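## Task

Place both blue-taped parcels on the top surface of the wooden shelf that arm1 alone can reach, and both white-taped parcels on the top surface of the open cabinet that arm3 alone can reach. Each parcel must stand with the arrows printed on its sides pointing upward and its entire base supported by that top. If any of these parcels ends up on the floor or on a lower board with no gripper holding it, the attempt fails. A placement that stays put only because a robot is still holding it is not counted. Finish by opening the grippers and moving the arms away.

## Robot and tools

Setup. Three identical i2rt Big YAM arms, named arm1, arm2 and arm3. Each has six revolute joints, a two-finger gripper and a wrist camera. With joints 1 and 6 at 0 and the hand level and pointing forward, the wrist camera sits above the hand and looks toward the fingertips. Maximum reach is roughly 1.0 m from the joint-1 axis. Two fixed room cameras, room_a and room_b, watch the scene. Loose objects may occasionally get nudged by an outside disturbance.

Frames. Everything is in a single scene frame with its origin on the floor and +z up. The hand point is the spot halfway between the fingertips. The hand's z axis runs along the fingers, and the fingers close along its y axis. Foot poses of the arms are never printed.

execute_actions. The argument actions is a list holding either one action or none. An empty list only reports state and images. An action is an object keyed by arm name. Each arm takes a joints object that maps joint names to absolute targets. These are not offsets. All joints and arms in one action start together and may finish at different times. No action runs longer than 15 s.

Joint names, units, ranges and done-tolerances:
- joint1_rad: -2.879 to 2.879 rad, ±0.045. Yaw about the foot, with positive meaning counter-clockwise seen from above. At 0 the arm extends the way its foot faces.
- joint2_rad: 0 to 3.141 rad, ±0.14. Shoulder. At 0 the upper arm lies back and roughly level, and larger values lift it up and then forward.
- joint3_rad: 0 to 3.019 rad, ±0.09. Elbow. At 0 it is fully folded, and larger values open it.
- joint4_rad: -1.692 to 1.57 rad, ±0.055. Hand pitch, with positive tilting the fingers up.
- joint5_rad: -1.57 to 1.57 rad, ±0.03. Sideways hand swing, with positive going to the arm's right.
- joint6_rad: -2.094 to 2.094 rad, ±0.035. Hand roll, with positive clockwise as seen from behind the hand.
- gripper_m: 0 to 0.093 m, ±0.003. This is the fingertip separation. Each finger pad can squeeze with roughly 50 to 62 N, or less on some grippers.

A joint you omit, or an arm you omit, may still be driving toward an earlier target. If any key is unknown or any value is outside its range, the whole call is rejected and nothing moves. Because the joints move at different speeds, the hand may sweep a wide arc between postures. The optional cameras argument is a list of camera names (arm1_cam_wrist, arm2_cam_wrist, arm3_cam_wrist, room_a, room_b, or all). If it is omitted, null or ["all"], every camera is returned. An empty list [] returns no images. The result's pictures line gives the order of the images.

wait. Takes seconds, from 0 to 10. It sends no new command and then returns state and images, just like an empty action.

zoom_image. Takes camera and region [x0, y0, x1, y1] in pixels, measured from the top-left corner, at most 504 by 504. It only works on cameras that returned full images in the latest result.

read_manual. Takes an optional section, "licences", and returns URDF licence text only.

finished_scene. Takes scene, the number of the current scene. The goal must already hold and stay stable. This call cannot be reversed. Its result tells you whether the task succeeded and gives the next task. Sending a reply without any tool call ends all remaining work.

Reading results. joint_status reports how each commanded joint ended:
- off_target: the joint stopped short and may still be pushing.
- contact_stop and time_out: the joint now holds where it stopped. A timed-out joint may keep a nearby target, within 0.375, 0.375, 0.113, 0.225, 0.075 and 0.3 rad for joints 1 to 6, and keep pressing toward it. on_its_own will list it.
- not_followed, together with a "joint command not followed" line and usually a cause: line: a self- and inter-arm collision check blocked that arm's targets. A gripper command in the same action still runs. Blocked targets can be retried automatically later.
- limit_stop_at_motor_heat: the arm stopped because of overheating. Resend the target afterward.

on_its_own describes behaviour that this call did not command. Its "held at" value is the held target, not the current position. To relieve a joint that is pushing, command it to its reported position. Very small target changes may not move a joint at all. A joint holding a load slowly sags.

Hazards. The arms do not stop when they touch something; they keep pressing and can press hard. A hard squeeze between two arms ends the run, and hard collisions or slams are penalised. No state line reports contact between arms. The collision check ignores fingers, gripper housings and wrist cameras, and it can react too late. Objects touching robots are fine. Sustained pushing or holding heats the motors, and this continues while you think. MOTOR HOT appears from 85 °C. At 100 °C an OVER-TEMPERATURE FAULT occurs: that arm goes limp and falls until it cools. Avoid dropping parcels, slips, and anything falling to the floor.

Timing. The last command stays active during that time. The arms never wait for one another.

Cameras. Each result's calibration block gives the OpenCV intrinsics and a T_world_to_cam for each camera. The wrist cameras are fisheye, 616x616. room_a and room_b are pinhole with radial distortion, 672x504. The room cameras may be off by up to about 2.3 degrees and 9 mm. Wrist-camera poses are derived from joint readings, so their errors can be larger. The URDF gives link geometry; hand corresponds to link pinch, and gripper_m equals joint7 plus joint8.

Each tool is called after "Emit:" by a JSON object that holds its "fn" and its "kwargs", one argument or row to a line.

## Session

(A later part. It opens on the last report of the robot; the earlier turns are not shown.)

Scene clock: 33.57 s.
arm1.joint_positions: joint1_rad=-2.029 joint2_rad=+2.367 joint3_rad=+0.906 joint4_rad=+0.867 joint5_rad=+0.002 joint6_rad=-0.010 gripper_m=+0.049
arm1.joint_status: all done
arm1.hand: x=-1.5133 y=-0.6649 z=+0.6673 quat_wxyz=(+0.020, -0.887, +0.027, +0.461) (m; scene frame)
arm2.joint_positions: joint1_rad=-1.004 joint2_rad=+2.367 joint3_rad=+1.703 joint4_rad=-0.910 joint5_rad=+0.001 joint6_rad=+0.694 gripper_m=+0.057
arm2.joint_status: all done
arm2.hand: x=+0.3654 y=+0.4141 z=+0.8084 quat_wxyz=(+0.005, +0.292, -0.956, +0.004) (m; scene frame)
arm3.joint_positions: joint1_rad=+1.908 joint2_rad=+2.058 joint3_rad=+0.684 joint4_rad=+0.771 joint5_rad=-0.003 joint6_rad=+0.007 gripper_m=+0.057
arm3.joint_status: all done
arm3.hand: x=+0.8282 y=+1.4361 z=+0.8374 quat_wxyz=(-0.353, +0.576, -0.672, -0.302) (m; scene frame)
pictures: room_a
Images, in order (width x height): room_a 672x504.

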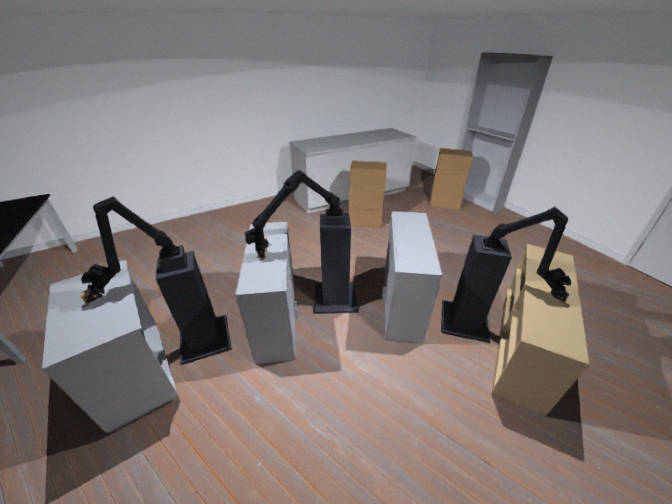

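Emit:
{"fn": "execute_actions", "kwargs": {
  "actions": [
    {"arm1":{"joints":{"joint2_rad":2.43,"joint4_rad":0.95}},"arm2":{"joints":{"joint2_rad":2.41,"joint4_rad":-0.87}},"arm3":{"joints":{"joint2_rad":2.125,"joint4_rad":0.86}}}
  ]
}}

Scene clock: 34.93 s.
arm1.joint_positions: joint1_rad=-2.029 joint2_rad=+2.419 joint3_rad=+0.908 joint4_rad=+0.927 joint5_rad=+0.002 joint6_rad=-0.010 gripper_m=+0.049
arm1.joint_status: all done
arm1.hand: x=-1.5058 y=-0.6654 z=+0.6506 quat_wxyz=(+0.020, -0.884, +0.027, +0.465) (m; scene frame)
arm2.joint_positions: joint1_rad=-1.004 joint2_rad=+2.395 joint3_rad=+1.703 joint4_rad=-0.881 joint5_rad=+0.001 joint6_rad=+0.694 gripper_m=+0.057
arm2.joint_status: all done
arm2.hand: x=+0.3652 y=+0.4136 z=+0.7912 quat_wxyz=(+0.005, +0.292, -0.956, +0.003) (m; scene frame)
arm3.joint_positions: joint1_rad=+1.908 joint2_rad=+2.120 joint3_rad=+0.684 joint4_rad=+0.841 joint5_rad=-0.003 joint6_rad=+0.007 gripper_m=+0.057
arm3.joint_status: all done
arm3.hand: x=+0.8278 y=+1.4321 z=+0.8198 quat_wxyz=(-0.356, +0.575, -0.671, -0.304) (m; scene frame)
pictures: arm1_cam_wrist, arm2_cam_wrist, arm3_cam_wrist, room_a, room_b
camera_calibration (this result's frames):
arm1_cam_wrist: T_world_to_cam=[[0.0586537, 0.998181, 0.0139304, 0.739793], [0.938336, -0.0503638, -0.342036, 1.6126], [-0.340712, 0.033133, -0.939584, 0.244506], [0, 0, 0, 1]] pos_world=[-1.47325, -0.665332, 0.770997]
arm2_cam_wrist: T_world_to_cam=[[0.554046, -0.832363, 0.0142944, 0.131702], [-0.673227, -0.437889, 0.595834, -0.0370816], [-0.489691, -0.339743, -0.80298, 1.07914], [0, 0, 0, 1]] pos_world=[0.430509, 0.460015, 0.886736]
arm3_cam_wrist: T_world_to_cam=[[0.989172, -0.146756, 0.00102367, -0.605396], [-0.137941, -0.93209, -0.334934, 1.72617], [0.0501077, 0.331166, -0.942241, 0.378468], [0, 0, 0, 1]] pos_world=[0.817986, 1.39477, 0.935381]
Images, in order (width x height): arm1_cam_wrist 616x616, arm2_cam_wrist 616x616, arm3_cam_wrist 616x616, room_a 672x504, room_b 672x504.

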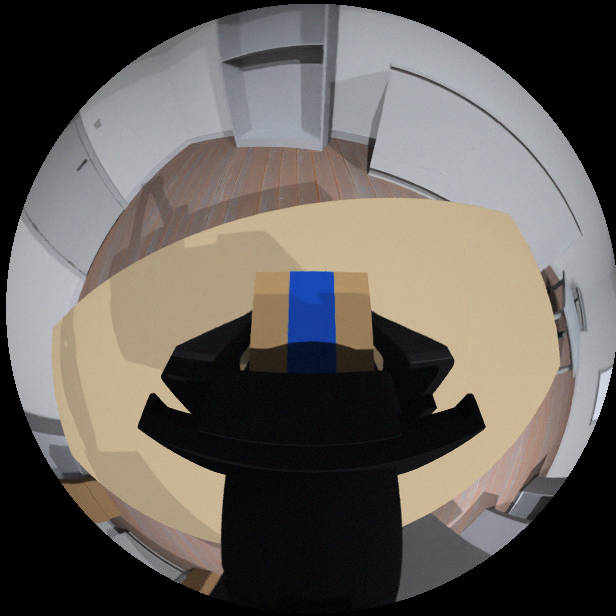

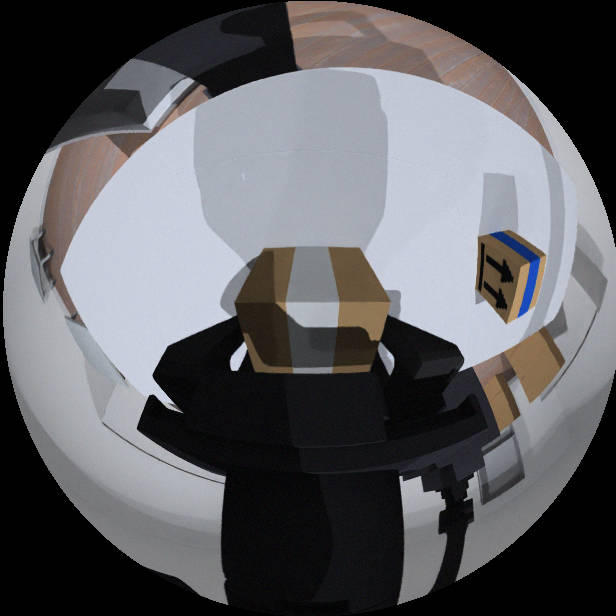

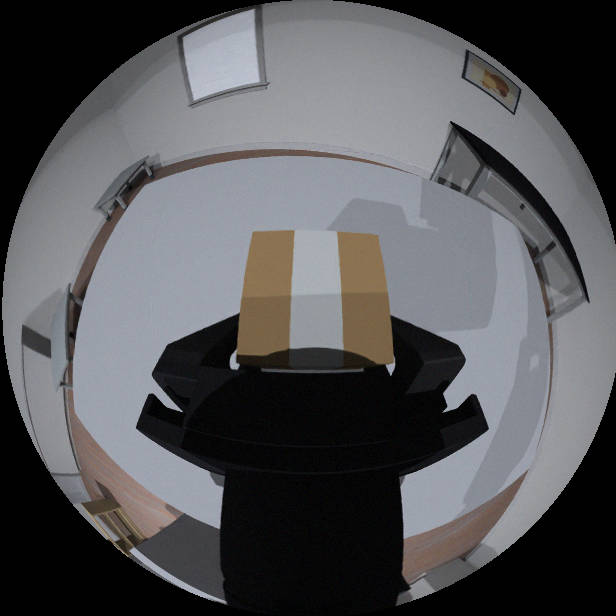

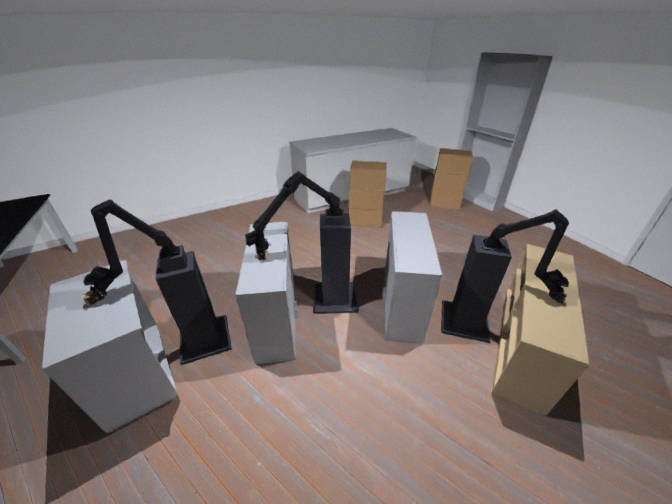

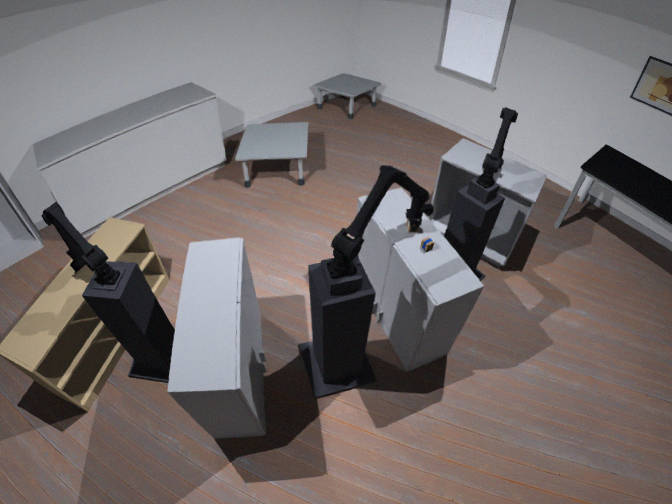

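Lower a little more until contact shows.

Emit:
{"fn": "execute_actions", "kwargs": {
  "actions": [
    {"arm1":{"joints":{"joint2_rad":2.47,"joint4_rad":0.97}},"arm2":{"joints":{"joint2_rad":2.435}},"arm3":{"joints":{"joint2_rad":2.175,"joint4_rad":0.9}}}
  ],
  "cameras": ["room_a"]
}}

Emit:
{"fn": "zoom_image", "kwargs": {
  "camera": "room_a",
  "region": [60, 260, 150, 320]
}}

Emit:
{"fn": "zoom_image", "kwargs": {
  "camera": "room_a",
  "region": [510, 260, 600, 320]
}}

Emit:
{"fn": "zoom_image", "kwargs": {
  "camera": "room_a",
  "region": [220, 220, 310, 280]
}}

Scene clock: 36.93 s.
arm1.joint_positions: joint1_rad=-2.029 joint2_rad=+2.457 joint3_rad=+0.910 joint4_rad=+0.948 joint5_rad=+0.002 joint6_rad=-0.010 gripper_m=+0.049
arm1.joint_status: all done
arm1.hand: x=-1.4974 y=-0.6660 z=+0.6348 quat_wxyz=(+0.020, -0.888, +0.027, +0.459) (m; scene frame)
arm2.joint_positions: joint1_rad=-1.004 joint2_rad=+2.398 joint3_rad=+1.703 joint4_rad=-0.878 joint5_rad=+0.001 joint6_rad=+0.694 gripper_m=+0.057
arm2.joint_status: all done
arm2.hand: x=+0.3650 y=+0.4132 z=+0.7891 quat_wxyz=(+0.005, +0.292, -0.956, +0.004) (m; scene frame)
arm3.joint_positions: joint1_rad=+1.908 joint2_rad=+2.167 joint3_rad=+0.686 joint4_rad=+0.882 joint5_rad=-0.003 joint6_rad=+0.007 gripper_m=+0.057
arm3.joint_status: all done
arm3.hand: x=+0.8273 y=+1.4277 z=+0.8045 quat_wxyz=(-0.355, +0.576, -0.672, -0.303) (m; scene frame)
pictures: room_a
Images, in order (width x height): room_a 672x504.

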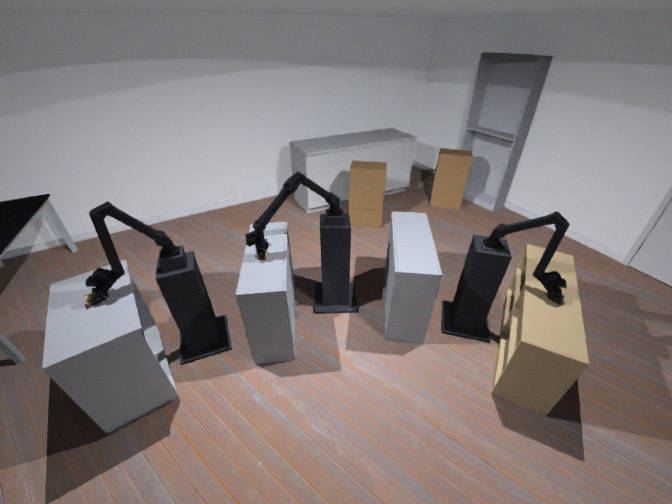

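Region (60, 260, 150, 320) of room_a's 672x504 image, scaled by 5.600, with more detail than that image has.

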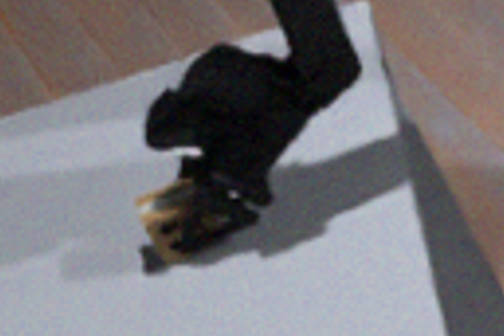

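Region (510, 260, 600, 320) of room_a's 672x504 image, scaled by 5.600, with more detail than that image has.

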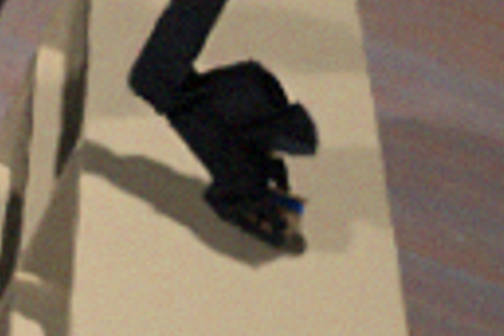

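Region (220, 220, 310, 280) of room_a's 672x504 image, scaled by 5.600, with more detail than that image has.

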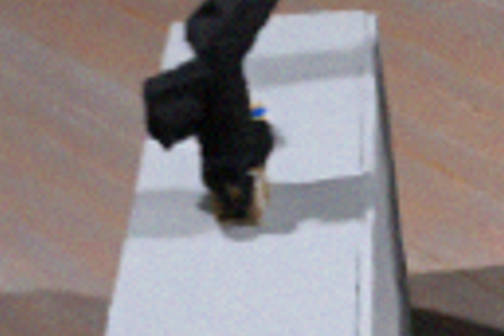

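Emit:
{"fn": "execute_actions", "kwargs": {
  "actions": [
    {"arm1":{"joints":{"joint2_rad":2.505,"joint4_rad":0.995}},"arm2":{"joints":{"joint2_rad":2.4,"gripper_m":0.093}},"arm3":{"joints":{"joint2_rad":2.22,"joint4_rad":0.935}}}
  ],
  "cameras": []
}}

Scene clock: 38.07 s.
arm1.joint_positions: joint1_rad=-2.029 joint2_rad=+2.477 joint3_rad=+0.911 joint4_rad=+0.981 joint5_rad=+0.002 joint6_rad=-0.010 gripper_m=+0.049
arm1.joint_status: all done
arm1.hand: x=-1.4957 y=-0.6661 z=+0.6308 quat_wxyz=(+0.020, -0.885, +0.028, +0.465) (m; scene frame)
arm2.joint_positions: joint1_rad=-1.004 joint2_rad=+2.398 joint3_rad=+1.703 joint4_rad=-0.878 joint5_rad=+0.001 joint6_rad=+0.694 gripper_m=+0.093
arm2.joint_status: all done
arm2.hand: x=+0.3650 y=+0.4132 z=+0.7891 quat_wxyz=(+0.005, +0.292, -0.957, +0.004) (m; scene frame)
arm3.joint_positions: joint1_rad=+1.908 joint2_rad=+2.196 joint3_rad=+0.689 joint4_rad=+0.926 joint5_rad=-0.003 joint6_rad=+0.004 gripper_m=+0.057
arm3.joint_status: all done
arm3.hand: x=+0.8274 y=+1.4279 z=+0.7997 quat_wxyz=(-0.361, +0.574, -0.667, -0.307) (m; scene frame)
pictures: none
No camera images: the call's "cameras" was empty. Leave "cameras" out to get every camera's image.

Emit:
{"fn": "execute_actions", "kwargs": {
  "actions": [
    {"arm1":{"joints":{"joint2_rad":2.477,"gripper_m":0.093}},"arm2":{"joints":{"joint2_rad":2.2,"joint4_rad":-1.0}},"arm3":{"joints":{"joint2_rad":2.196,"gripper_m":0.093}}}
  ],
  "cameras": []
}}

Emit:
{"fn": "execute_actions", "kwargs": {
  "actions": [
    {"arm1":{"joints":{"joint2_rad":2.0,"joint4_rad":0.6}},"arm2":{"joints":{"joint1_rad":-1.254,"joint2_rad":2.12,"joint3_rad":1.445,"joint4_rad":-0.885,"joint6_rad":0.4}},"arm3":{"joints":{"joint2_rad":1.8,"joint4_rad":0.6}}}
  ],
  "cameras": ["arm2_cam_wrist","room_a"]
}}

Scene clock: 41.23 s.
arm1.joint_positions: joint1_rad=-2.029 joint2_rad=+2.477 joint3_rad=+0.911 joint4_rad=+0.981 joint5_rad=+0.002 joint6_rad=-0.009 gripper_m=+0.093
arm1.joint_status: all done
arm1.hand: x=-1.4957 y=-0.6662 z=+0.6308 quat_wxyz=(+0.019, -0.885, +0.028, +0.465) (m; scene frame)
arm2.joint_positions: joint1_rad=-1.004 joint2_rad=+2.182 joint3_rad=+1.703 joint4_rad=-0.991 joint5_rad=+0.001 joint6_rad=+0.694 gripper_m=+0.093
arm2.joint_status: all done
arm2.hand: x=+0.3716 y=+0.4328 z=+0.9240 quat_wxyz=(-0.023, +0.291, -0.956, -0.040) (m; scene frame)
arm3.joint_positions: joint1_rad=+1.908 joint2_rad=+2.196 joint3_rad=+0.689 joint4_rad=+0.926 joint5_rad=-0.003 joint6_rad=+0.004 gripper_m=+0.093
arm3.joint_status: all done
arm3.hand: x=+0.8275 y=+1.4279 z=+0.7997 quat_wxyz=(-0.361, +0.574, -0.668, -0.307) (m; scene frame)
pictures: none
No camera images: the call's "cameras" was empty. Leave "cameras" out to get every camera's image.

Scene clock: 42.60 s.
arm1.joint_positions: joint1_rad=-2.029 joint2_rad=+1.983 joint3_rad=+0.911 joint4_rad=+0.612 joint5_rad=+0.002 joint6_rad=-0.009 gripper_m=+0.093
arm1.joint_status: all done
arm1.hand: x=-1.5694 y=-0.6609 z=+0.8427 quat_wxyz=(+0.022, -0.854, +0.027, +0.520) (m; scene frame)
arm2.joint_positions: joint1_rad=-1.251 joint2_rad=+2.114 joint3_rad=+1.439 joint4_rad=-0.894 joint5_rad=+0.002 joint6_rad=+0.408 gripper_m=+0.093
arm2.joint_status: all done
arm2.hand: x=+0.4775 y=+0.2951 z=+0.8776 quat_wxyz=(+0.004, +0.310, -0.951, +0.002) (m; scene frame)
arm3.joint_positions: joint1_rad=+1.908 joint2_rad=+1.785 joint3_rad=+0.689 joint4_rad=+0.608 joint5_rad=-0.003 joint6_rad=+0.004 gripper_m=+0.093
arm3.joint_status: all done
arm3.hand: x=+0.8310 y=+1.4600 z=+0.9489 quat_wxyz=(-0.392, +0.559, -0.650, -0.334) (m; scene frame)
pictures: arm2_cam_wrist, room_a
camera_calibration (this result's frames):
arm2_cam_wrist: T_world_to_cam=[[0.585675, -0.810444, 0.0128877, -0.0507442], [-0.656499, -0.46498, 0.593972, -0.0631788], [-0.475389, -0.356335, -0.804382, 1.16256], [0, 0, 0, 1]] pos_world=[0.540911, 0.343759, 0.973323]
Images, in order (width x height): arm2_cam_wrist 616x616, room_a 672x504.

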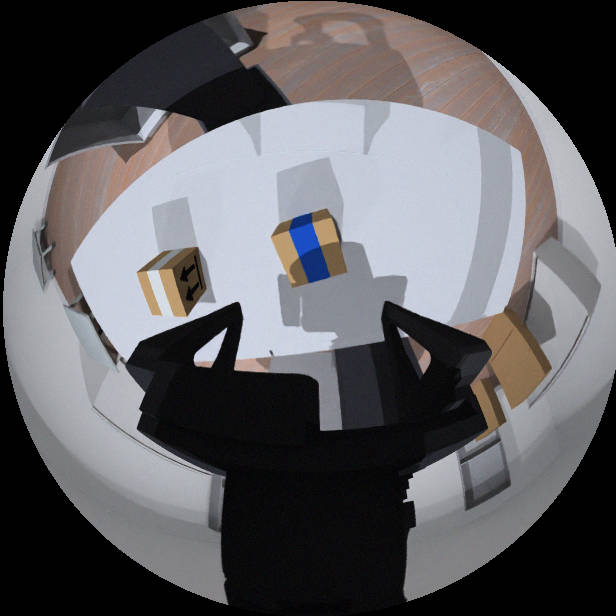

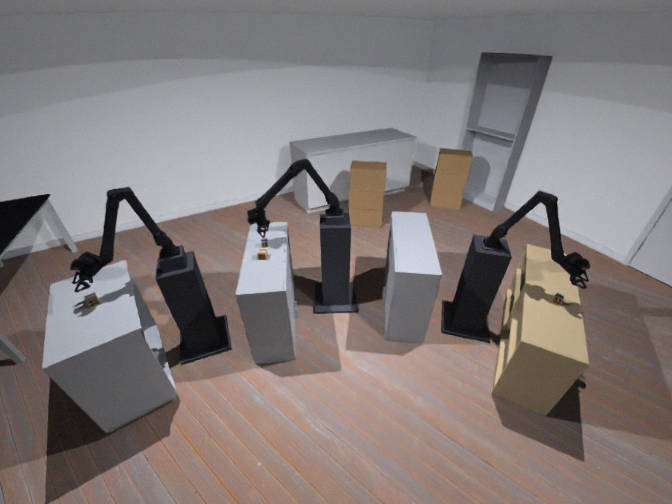

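Emit:
{"fn": "execute_actions", "kwargs": {
  "actions": [
    {"arm1":{"joints":{"joint1_rad":0.6,"joint2_rad":1.7,"joint3_rad":1.3,"joint4_rad":-0.9}},"arm2":{"joints":{"joint1_rad":-1.26,"joint2_rad":2.305,"joint3_rad":1.51,"joint4_rad":-0.75,"joint6_rad":0.12}},"arm3":{"joints":{"joint2_rad":2.0,"joint3_rad":1.85,"joint4_rad":-1.68}}}
  ],
  "cameras": ["arm2_cam_wrist"]
}}

Emit:
{"fn": "execute_actions", "kwargs": {
  "actions": [
    {"arm2":{"joints":{"gripper_m":0.025}},"arm3":{"joints":{"joint2_rad":2.3}}}
  ],
  "cameras": ["arm2_cam_wrist","arm3_cam_wrist","room_a"]
}}

Scene clock: 46.47 s.
arm1.joint_positions: joint1_rad=+0.605 joint2_rad=+1.711 joint3_rad=+1.297 joint4_rad=-0.888 joint5_rad=-0.001 joint6_rad=-0.008 gripper_m=+0.093
arm1.joint_status: all done
arm1.hand: x=-0.4674 y=-1.0114 z=+0.9615 quat_wxyz=(-0.137, -0.279, -0.950, +0.036) (m; scene frame)
arm2.joint_positions: joint1_rad=-1.251 joint2_rad=+2.315 joint3_rad=+1.496 joint4_rad=-0.759 joint5_rad=+0.002 joint6_rad=+0.128 gripper_m=+0.093
arm2.joint_status: all done
arm2.hand: x=+0.4832 y=+0.3055 z=+0.7807 quat_wxyz=(+0.008, +0.440, -0.898, +0.004) (m; scene frame)
arm3.joint_positions: joint1_rad=+1.908 joint2_rad=+1.981 joint3_rad=+1.799 joint4_rad=-1.671 joint5_rad=-0.003 joint6_rad=+0.004 gripper_m=+0.093
arm3.joint_status: all done
arm3.hand: x=+0.8272 y=+1.4423 z=+1.0634 quat_wxyz=(+0.105, +0.642, -0.753, +0.095) (m; scene frame)
pictures: arm2_cam_wrist
camera_calibration (this result's frames):
arm2_cam_wrist: T_world_to_cam=[[0.786927, -0.616938, 0.0115816, -0.199786], [-0.498371, -0.624399, 0.601459, -0.0305971], [-0.363831, -0.479076, -0.79882, 1.07023], [0, 0, 0, 1]] pos_world=[0.531353, 0.370363, 0.875641]
Images, in order (width x height): arm2_cam_wrist 616x616.

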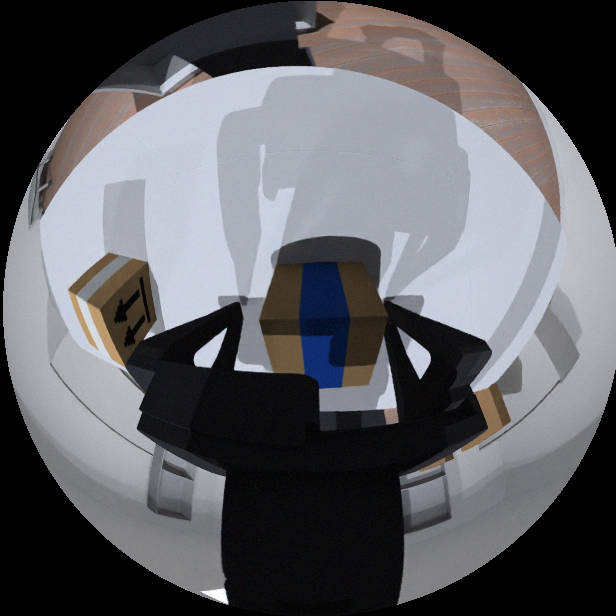

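Scene clock: 47.80 s.
arm1.joint_positions: joint1_rad=+0.605 joint2_rad=+1.711 joint3_rad=+1.297 joint4_rad=-0.888 joint5_rad=-0.001 joint6_rad=-0.008 gripper_m=+0.093
arm1.joint_status: not commanded
arm1.hand: x=-0.4674 y=-1.0114 z=+0.9615 quat_wxyz=(-0.137, -0.279, -0.950, +0.036) (m; scene frame)
arm2.joint_positions: joint1_rad=-1.251 joint2_rad=+2.315 joint3_rad=+1.496 joint4_rad=-0.759 joint5_rad=+0.001 joint6_rad=+0.127 gripper_m=+0.050
arm2.joint_status: gripper_m off_target (ended at +0.050, target +0.025)
arm2.hand: x=+0.4832 y=+0.3056 z=+0.7807 quat_wxyz=(+0.008, +0.440, -0.898, +0.004) (m; scene frame)
arm3.joint_positions: joint1_rad=+1.908 joint2_rad=+2.302 joint3_rad=+1.827 joint4_rad=-1.674 joint5_rad=-0.003 joint6_rad=+0.004 gripper_m=+0.093
arm3.joint_status: all done
arm3.hand: x=+0.8269 y=+1.4304 z=+0.9049 quat_wxyz=(+0.214, +0.621, -0.730, +0.189) (m; scene frame)
pictures: arm2_cam_wrist, arm3_cam_wrist, room_a
camera_calibration (this result's frames):
arm2_cam_wrist: T_world_to_cam=[[0.787394, -0.61635, 0.0111394, -0.199768], [-0.497811, -0.625094, 0.601201, -0.0303855], [-0.363587, -0.478927, -0.79902, 1.07028], [0, 0, 0, 1]] pos_world=[0.531309, 0.370463, 0.875666]
arm3_cam_wrist: T_world_to_cam=[[0.987554, -0.157257, 0.00252299, -0.58982], [-0.0575301, -0.346259, 0.936373, -0.301888], [-0.146378, -0.924865, -0.350997, 1.88329], [0, 0, 0, 1]] pos_world=[0.840783, 1.5445, 0.945197]
Images, in order (width x height): arm2_cam_wrist 616x616, arm3_cam_wrist 616x616, room_a 672x504.

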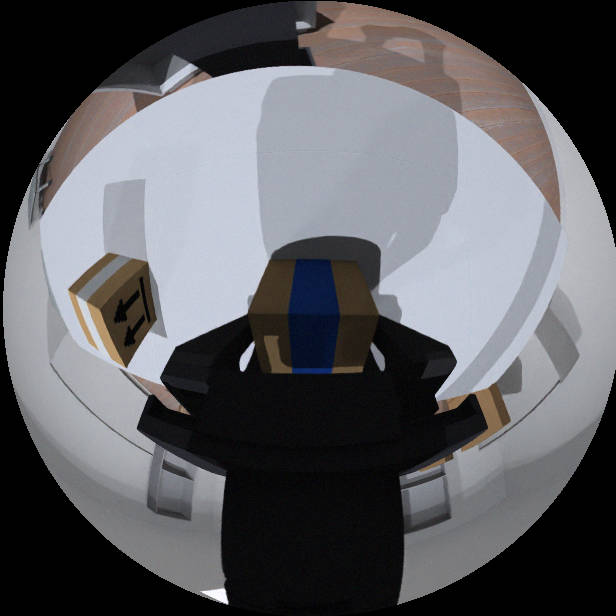

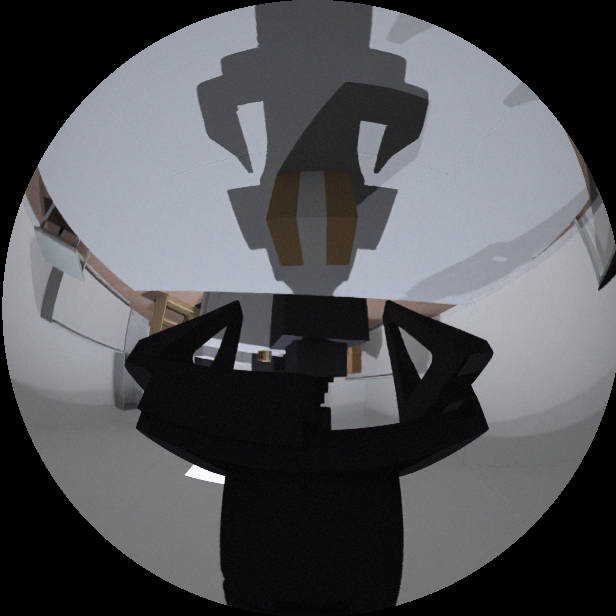

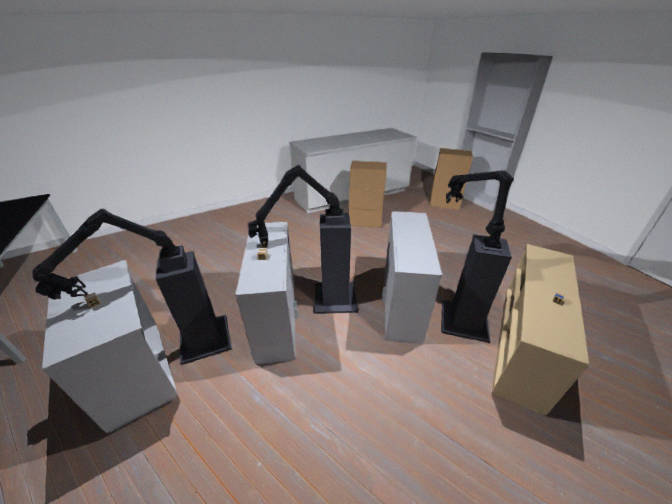

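Emit:
{"fn": "execute_actions", "kwargs": {
  "actions": [
    {"arm2":{"joints":{"joint2_rad":2.15,"joint3_rad":1.77,"joint4_rad":-0.9}},"arm3":{"joints":{"joint2_rad":2.432,"joint4_rad":-1.56}}}
  ],
  "cameras": ["arm3_cam_wrist"]
}}

Emit:
{"fn": "execute_actions", "kwargs": {
  "actions": [
    {"arm2":{"joints":{"joint1_rad":1.25,"joint2_rad":2.25,"joint6_rad":0}},"arm3":{"joints":{"gripper_m":0.03}}}
  ],
  "cameras": ["arm3_cam_wrist"]
}}

Emit:
{"fn": "execute_actions", "kwargs": {
  "actions": [
    {"arm2":{"joints":{"joint2_rad":2.42}},"arm3":{"joints":{"joint2_rad":1.95}}}
  ],
  "cameras": []
}}

Emit:
{"fn": "execute_actions", "kwargs": {
  "actions": [
    {"arm2":{"joints":{"joint2_rad":2.47}},"arm3":{"joints":{"joint2_rad":1.85,"joint3_rad":1.0,"joint4_rad":0.9}}}
  ],
  "cameras": ["room_a"]
}}

Scene clock: 51.23 s.
arm1.joint_positions: joint1_rad=+0.605 joint2_rad=+1.711 joint3_rad=+1.297 joint4_rad=-0.888 joint5_rad=-0.001 joint6_rad=-0.008 gripper_m=+0.093
arm1.joint_status: not commanded
arm1.hand: x=-0.4674 y=-1.0114 z=+0.9615 quat_wxyz=(-0.137, -0.279, -0.950, +0.036) (m; scene frame)
arm2.joint_positions: joint1_rad=-1.251 joint2_rad=+2.139 joint3_rad=+1.761 joint4_rad=-0.893 joint5_rad=+0.001 joint6_rad=+0.127 gripper_m=+0.050
arm2.joint_status: all done
arm2.hand: x=+0.5473 y=+0.4131 z=+0.9782 quat_wxyz=(-0.120, +0.435, -0.889, -0.080) (m; scene frame)
arm3.joint_positions: joint1_rad=+1.908 joint2_rad=+2.439 joint3_rad=+1.827 joint4_rad=-1.566 joint5_rad=-0.003 joint6_rad=+0.004 gripper_m=+0.093
arm3.joint_status: all done
arm3.hand: x=+0.8271 y=+1.4266 z=+0.8205 quat_wxyz=(+0.225, +0.618, -0.726, +0.198) (m; scene frame)
pictures: arm3_cam_wrist
camera_calibration (this result's frames):
arm3_cam_wrist: T_world_to_cam=[[0.987524, -0.157449, 0.00267607, -0.590229], [-0.0534114, -0.318915, 0.946277, -0.274738], [-0.148137, -0.934614, -0.323346, 1.84293], [0, 0, 0, 1]] pos_world=[0.841196, 1.54188, 0.857462]
Images, in order (width x height): arm3_cam_wrist 616x616.

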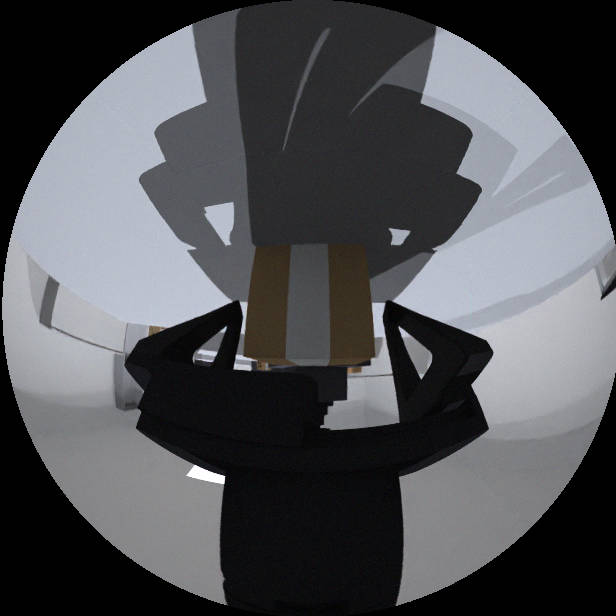

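Scene clock: 53.80 s.
arm1.joint_positions: joint1_rad=+0.605 joint2_rad=+1.711 joint3_rad=+1.297 joint4_rad=-0.888 joint5_rad=-0.001 joint6_rad=-0.008 gripper_m=+0.093
arm1.joint_status: not commanded
arm1.hand: x=-0.4674 y=-1.0114 z=+0.9615 quat_wxyz=(-0.137, -0.279, -0.950, +0.036) (m; scene frame)
arm2.joint_positions: joint1_rad=+1.253 joint2_rad=+2.260 joint3_rad=+1.761 joint4_rad=-0.893 joint5_rad=-0.002 joint6_rad=+0.005 gripper_m=+0.050
arm2.joint_status: all done
arm2.hand: x=-0.4534 y=-0.4705 z=+0.9109 quat_wxyz=(+0.022, +0.976, +0.196, -0.092) (m; scene frame)
arm3.joint_positions: joint1_rad=+1.908 joint2_rad=+2.439 joint3_rad=+1.827 joint4_rad=-1.566 joint5_rad=-0.002 joint6_rad=+0.004 gripper_m=+0.057
arm3.joint_status: gripper_m off_target (ended at +0.057, target +0.030)
arm3.hand: x=+0.8272 y=+1.4267 z=+0.8205 quat_wxyz=(+0.225, +0.618, -0.726, +0.198) (m; scene frame)
pictures: arm3_cam_wrist
camera_calibration (this result's frames):
arm3_cam_wrist: T_world_to_cam=[[0.987557, -0.157231, 0.00298709, -0.590888], [-0.0536881, -0.319237, 0.946153, -0.273873], [-0.147811, -0.934541, -0.323706, 1.84291], [0, 0, 0, 1]] pos_world=[0.841234, 1.54194, 0.857452]
Images, in order (width x height): arm3_cam_wrist 616x616.

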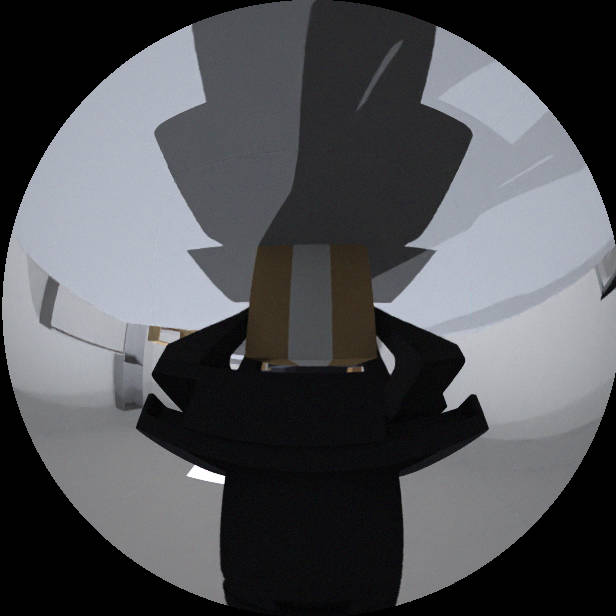

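Scene clock: 55.53 s.
arm1.joint_positions: joint1_rad=+0.605 joint2_rad=+1.711 joint3_rad=+1.297 joint4_rad=-0.888 joint5_rad=-0.001 joint6_rad=-0.008 gripper_m=+0.093
arm1.joint_status: not commanded
arm1.hand: x=-0.4674 y=-1.0114 z=+0.9615 quat_wxyz=(-0.137, -0.279, -0.950, +0.036) (m; scene frame)
arm2.joint_positions: joint1_rad=+1.253 joint2_rad=+2.435 joint3_rad=+1.756 joint4_rad=-0.895 joint5_rad=-0.002 joint6_rad=+0.005 gripper_m=+0.050
arm2.joint_status: all done
arm2.hand: x=-0.4142 y=-0.4543 z=+0.7948 quat_wxyz=(+0.003, +0.980, +0.197, -0.003) (m; scene frame)
arm3.joint_positions: joint1_rad=+1.908 joint2_rad=+1.950 joint3_rad=+1.837 joint4_rad=-1.561 joint5_rad=-0.002 joint6_rad=+0.004 gripper_m=+0.057
arm3.joint_status: all done
arm3.hand: x=+0.8327 y=+1.4791 z=+1.0878 quat_wxyz=(+0.037, +0.648, -0.759, +0.037) (m; scene frame)
pictures: none
No camera images: the call's "cameras" was empty. Leave "cameras" out to get every camera's image.

Scene clock: 57.73 s.
arm1.joint_positions: joint1_rad=+0.605 joint2_rad=+1.711 joint3_rad=+1.297 joint4_rad=-0.888 joint5_rad=-0.001 joint6_rad=-0.008 gripper_m=+0.093
arm1.joint_status: not commanded
arm1.hand: x=-0.4674 y=-1.0114 z=+0.9615 quat_wxyz=(-0.137, -0.279, -0.950, +0.036) (m; scene frame)
arm2.joint_positions: joint1_rad=+1.253 joint2_rad=+2.449 joint3_rad=+1.756 joint4_rad=-0.895 joint5_rad=-0.002 joint6_rad=+0.005 gripper_m=+0.050
arm2.joint_status: all done
arm2.hand: x=-0.4105 y=-0.4527 z=+0.7862 quat_wxyz=(+0.002, +0.980, +0.197, +0.003) (m; scene frame)
arm3.joint_positions: joint1_rad=+1.908 joint2_rad=+1.863 joint3_rad=+0.997 joint4_rad=+0.880 joint5_rad=-0.002 joint6_rad=+0.004 gripper_m=+0.057
arm3.joint_status: all done
arm3.hand: x=+0.8494 y=+1.5880 z=+1.1035 quat_wxyz=(-0.541, +0.460, -0.532, -0.462) (m; scene frame)
pictures: room_a
Images, in order (width x height): room_a 672x504.

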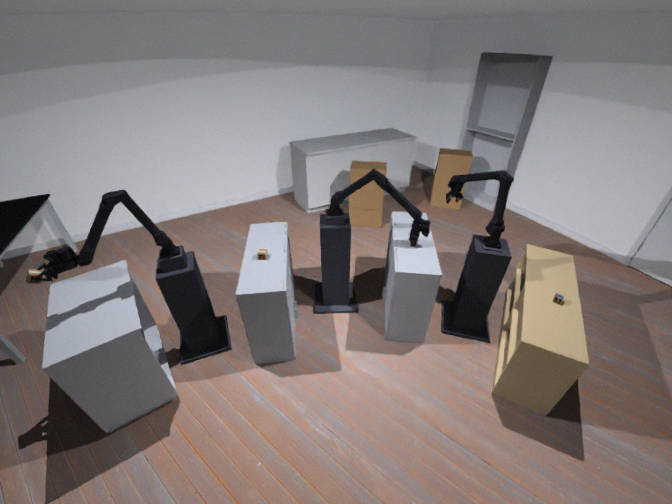

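Emit:
{"fn": "execute_actions", "kwargs": {
  "actions": [
    {"arm2":{"joints":{"joint2_rad":2.45,"gripper_m":0.093}},"arm3":{"joints":{"joint2_rad":2.08,"joint3_rad":0.706,"joint4_rad":0.85}}}
  ],
  "cameras": []
}}

Emit:
{"fn": "execute_actions", "kwargs": {
  "actions": [
    {"arm2":{"joints":{"joint2_rad":2.15,"joint4_rad":-1.15}},"arm3":{"joints":{"joint2_rad":2.155}}}
  ],
  "cameras": []
}}

Scene clock: 59.87 s.
arm1.joint_positions: joint1_rad=+0.605 joint2_rad=+1.711 joint3_rad=+1.297 joint4_rad=-0.888 joint5_rad=-0.001 joint6_rad=-0.008 gripper_m=+0.093
arm1.joint_status: not commanded
arm1.hand: x=-0.4674 y=-1.0114 z=+0.9615 quat_wxyz=(-0.137, -0.279, -0.950, +0.036) (m; scene frame)
arm2.joint_positions: joint1_rad=+1.253 joint2_rad=+2.449 joint3_rad=+1.756 joint4_rad=-0.895 joint5_rad=-0.002 joint6_rad=+0.005 gripper_m=+0.093
arm2.joint_status: all done
arm2.hand: x=-0.4105 y=-0.4527 z=+0.7862 quat_wxyz=(+0.002, +0.980, +0.197, +0.003) (m; scene frame)
arm3.joint_positions: joint1_rad=+1.908 joint2_rad=+2.087 joint3_rad=+0.683 joint4_rad=+0.834 joint5_rad=-0.002 joint6_rad=+0.004 gripper_m=+0.057
arm3.joint_status: all done
arm3.hand: x=+0.8287 y=+1.4378 z=+0.8350 quat_wxyz=(-0.365, +0.572, -0.665, -0.310) (m; scene frame)
pictures: none
No camera images: the call's "cameras" was empty. Leave "cameras" out to get every camera's image.

Scene clock: 61.30 s.
arm1.joint_positions: joint1_rad=+0.605 joint2_rad=+1.711 joint3_rad=+1.297 joint4_rad=-0.888 joint5_rad=-0.001 joint6_rad=-0.008 gripper_m=+0.093
arm1.joint_status: not commanded
arm1.hand: x=-0.4674 y=-1.0114 z=+0.9615 quat_wxyz=(-0.137, -0.279, -0.950, +0.036) (m; scene frame)
arm2.joint_positions: joint1_rad=+1.253 joint2_rad=+2.140 joint3_rad=+1.762 joint4_rad=-1.142 joint5_rad=-0.002 joint6_rad=+0.005 gripper_m=+0.093
arm2.joint_status: all done
arm2.hand: x=-0.4126 y=-0.4529 z=+0.9817 quat_wxyz=(+0.009, +0.980, +0.197, -0.029) (m; scene frame)
arm3.joint_positions: joint1_rad=+1.908 joint2_rad=+2.134 joint3_rad=+0.687 joint4_rad=+0.846 joint5_rad=-0.002 joint6_rad=+0.006 gripper_m=+0.057
arm3.joint_status: all done
arm3.hand: x=+0.8282 y=+1.4311 z=+0.8147 quat_wxyz=(-0.355, +0.576, -0.672, -0.302) (m; scene frame)
pictures: none
No camera images: the call's "cameras" was empty. Leave "cameras" out to get every camera's image.

Emit:
{"fn": "execute_actions", "kwargs": {
  "actions": [
    {"arm2":{"joints":{"joint1_rad":0.3,"joint2_rad":1.3,"joint3_rad":1.0}},"arm3":{"joints":{"joint2_rad":2.135,"gripper_m":0.093}}}
  ],
  "cameras": []
}}

Emit:
{"fn": "execute_actions", "kwargs": {
  "actions": [
    {"arm1":{"joints":{"joint1_rad":1.62,"joint2_rad":1.96,"joint3_rad":1.56,"joint4_rad":-1.155}},"arm3":{"joints":{"joint2_rad":1.6,"joint4_rad":0.4}}}
  ],
  "cameras": ["arm1_cam_wrist","room_a"]
}}

Scene clock: 64.27 s.
arm1.joint_positions: joint1_rad=+0.605 joint2_rad=+1.711 joint3_rad=+1.297 joint4_rad=-0.888 joint5_rad=-0.001 joint6_rad=-0.008 gripper_m=+0.093
arm1.joint_status: not commanded
arm1.hand: x=-0.4674 y=-1.0114 z=+0.9615 quat_wxyz=(-0.137, -0.279, -0.950, +0.036) (m; scene frame)
arm2.joint_positions: joint1_rad=+0.304 joint2_rad=+1.297 joint3_rad=+1.001 joint4_rad=-1.145 joint5_rad=+0.003 joint6_rad=+0.005 gripper_m=+0.093
arm2.joint_status: all done
arm2.hand: x=-0.1383 y=+0.0021 z=+1.1085 quat_wxyz=(-0.014, +0.960, -0.273, -0.065) (m; scene frame)
arm3.joint_positions: joint1_rad=+1.908 joint2_rad=+2.134 joint3_rad=+0.687 joint4_rad=+0.846 joint5_rad=-0.002 joint6_rad=+0.005 gripper_m=+0.093
arm3.joint_status: all done
arm3.hand: x=+0.8282 y=+1.4311 z=+0.8147 quat_wxyz=(-0.355, +0.576, -0.672, -0.302) (m; scene frame)
pictures: none
No camera images: the call's "cameras" was empty. Leave "cameras" out to get every camera's image.

Scene clock: 66.03 s.
arm1.joint_positions: joint1_rad=+1.621 joint2_rad=+1.966 joint3_rad=+1.528 joint4_rad=-1.144 joint5_rad=-0.002 joint6_rad=-0.008 gripper_m=+0.093
arm1.joint_status: all done
arm1.hand: x=-0.4133 y=-0.4643 z=+0.9025 quat_wxyz=(-0.003, +0.221, -0.975, +0.003) (m; scene frame)
arm2.joint_positions: joint1_rad=+0.304 joint2_rad=+1.297 joint3_rad=+1.001 joint4_rad=-1.145 joint5_rad=+0.003 joint6_rad=+0.005 gripper_m=+0.093
arm2.joint_status: not commanded
arm2.hand: x=-0.1383 y=+0.0021 z=+1.1085 quat_wxyz=(-0.014, +0.960, -0.273, -0.065) (m; scene frame)
arm3.joint_positions: joint1_rad=+1.908 joint2_rad=+1.590 joint3_rad=+0.687 joint4_rad=+0.408 joint5_rad=-0.002 joint6_rad=+0.005 gripper_m=+0.093
arm3.joint_status: all done
arm3.hand: x=+0.8293 y=+1.4499 z=+1.0093 quat_wxyz=(-0.390, +0.560, -0.652, -0.332) (m; scene frame)
pictures: arm1_cam_wrist, room_a
camera_calibration (this result's frames):
arm1_cam_wrist: T_world_to_cam=[[0.437558, -0.899187, 0.00226907, -0.242395], [-0.734596, -0.356008, 0.577605, -0.979576], [-0.518567, -0.254402, -0.816313, 0.528486], [0, 0, 0, 1]] pos_world=[-0.339475, -0.432247, 0.997769]
Images, in order (width x height): arm1_cam_wrist 616x616, room_a 672x504.

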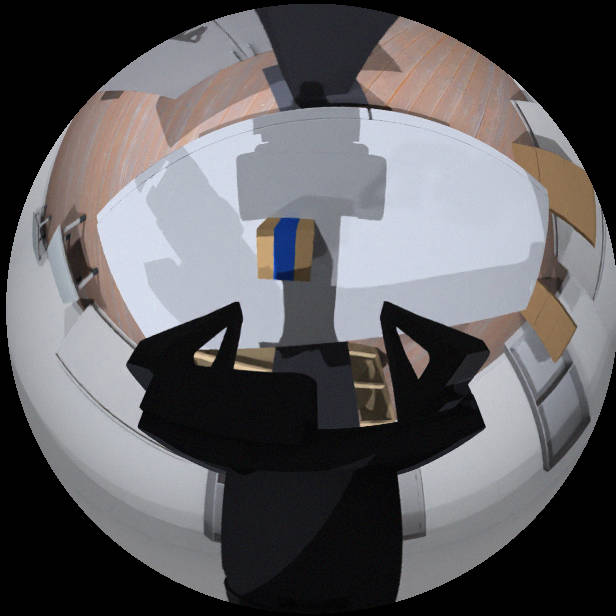

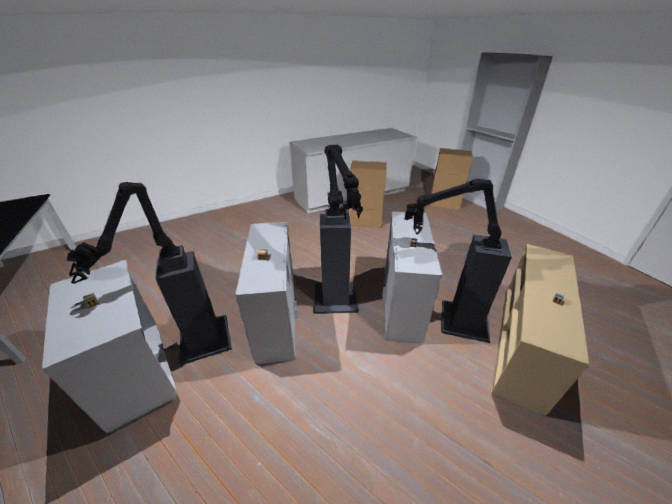

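Emit:
{"fn": "execute_actions", "kwargs": {
  "actions": [
    {"arm1":{"joints":{"joint1_rad":1.658,"joint2_rad":2.125,"joint3_rad":1.5,"joint4_rad":-0.94,"joint6_rad":0.07}},"arm3":{"joints":{"joint1_rad":-1.72,"joint2_rad":2.15,"joint3_rad":1.7,"joint4_rad":-1.09,"joint6_rad":0.34}}}
  ],
  "cameras": ["arm1_cam_wrist","arm3_cam_wrist"]
}}

Scene clock: 70.37 s.
arm1.joint_positions: joint1_rad=+1.661 joint2_rad=+2.136 joint3_rad=+1.484 joint4_rad=-0.952 joint5_rad=-0.001 joint6_rad=+0.059 gripper_m=+0.093
arm1.joint_status: all done
arm1.hand: x=-0.4181 y=-0.4419 z=+0.7928 quat_wxyz=(+0.008, +0.207, -0.978, +0.006) (m; scene frame)
arm2.joint_positions: joint1_rad=+0.304 joint2_rad=+1.297 joint3_rad=+1.001 joint4_rad=-1.145 joint5_rad=+0.003 joint6_rad=+0.005 gripper_m=+0.093
arm2.joint_status: not commanded
arm2.hand: x=-0.1383 y=+0.0021 z=+1.1085 quat_wxyz=(-0.014, +0.960, -0.273, -0.065) (m; scene frame)
arm3.joint_positions: joint1_rad=-1.729 joint2_rad=+2.146 joint3_rad=+1.694 joint4_rad=-1.082 joint5_rad=+0.000 joint6_rad=+0.335 gripper_m=+0.093
arm3.joint_status: all done
arm3.hand: x=+0.3606 y=+0.3984 z=+0.9152 quat_wxyz=(-0.013, -0.957, -0.289, +0.011) (m; scene frame)
pictures: arm1_cam_wrist, arm3_cam_wrist
camera_calibration (this result's frames):
arm1_cam_wrist: T_world_to_cam=[[0.413272, -0.910598, 0.00413629, -0.236565], [-0.732426, -0.329703, 0.595691, -0.913573], [-0.541071, -0.249212, -0.803203, 0.424581], [0, 0, 0, 1]] pos_world=[-0.341631, -0.410814, 0.88621]
arm3_cam_wrist: T_world_to_cam=[[-0.557124, 0.83007, -0.0244176, -0.103327], [0.675547, 0.47012, 0.567999, -0.948233], [0.482958, 0.299951, -0.822667, 0.580987], [0, 0, 0, 1]] pos_world=[0.302418, 0.357285, 1.01403]
Images, in order (width x height): arm1_cam_wrist 616x616, arm3_cam_wrist 616x616.

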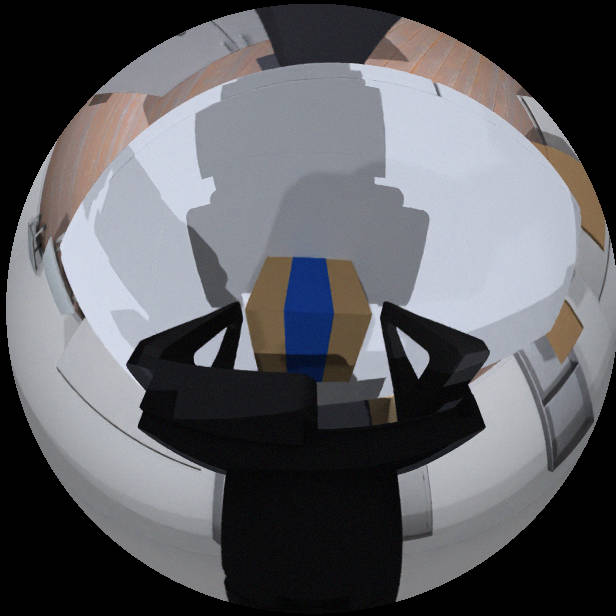

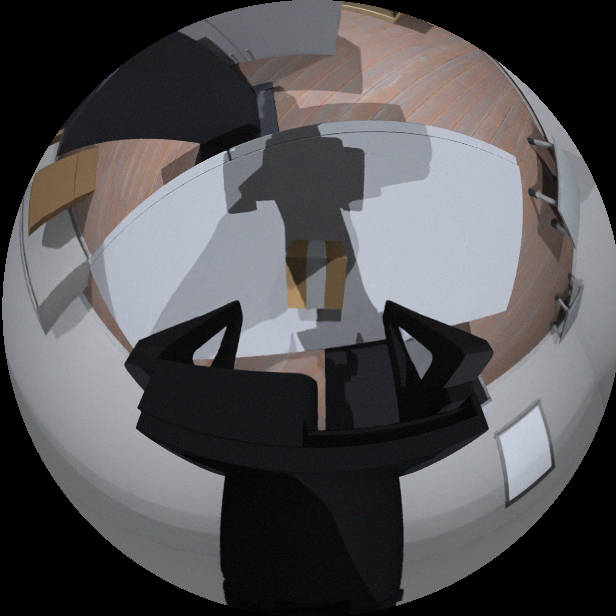

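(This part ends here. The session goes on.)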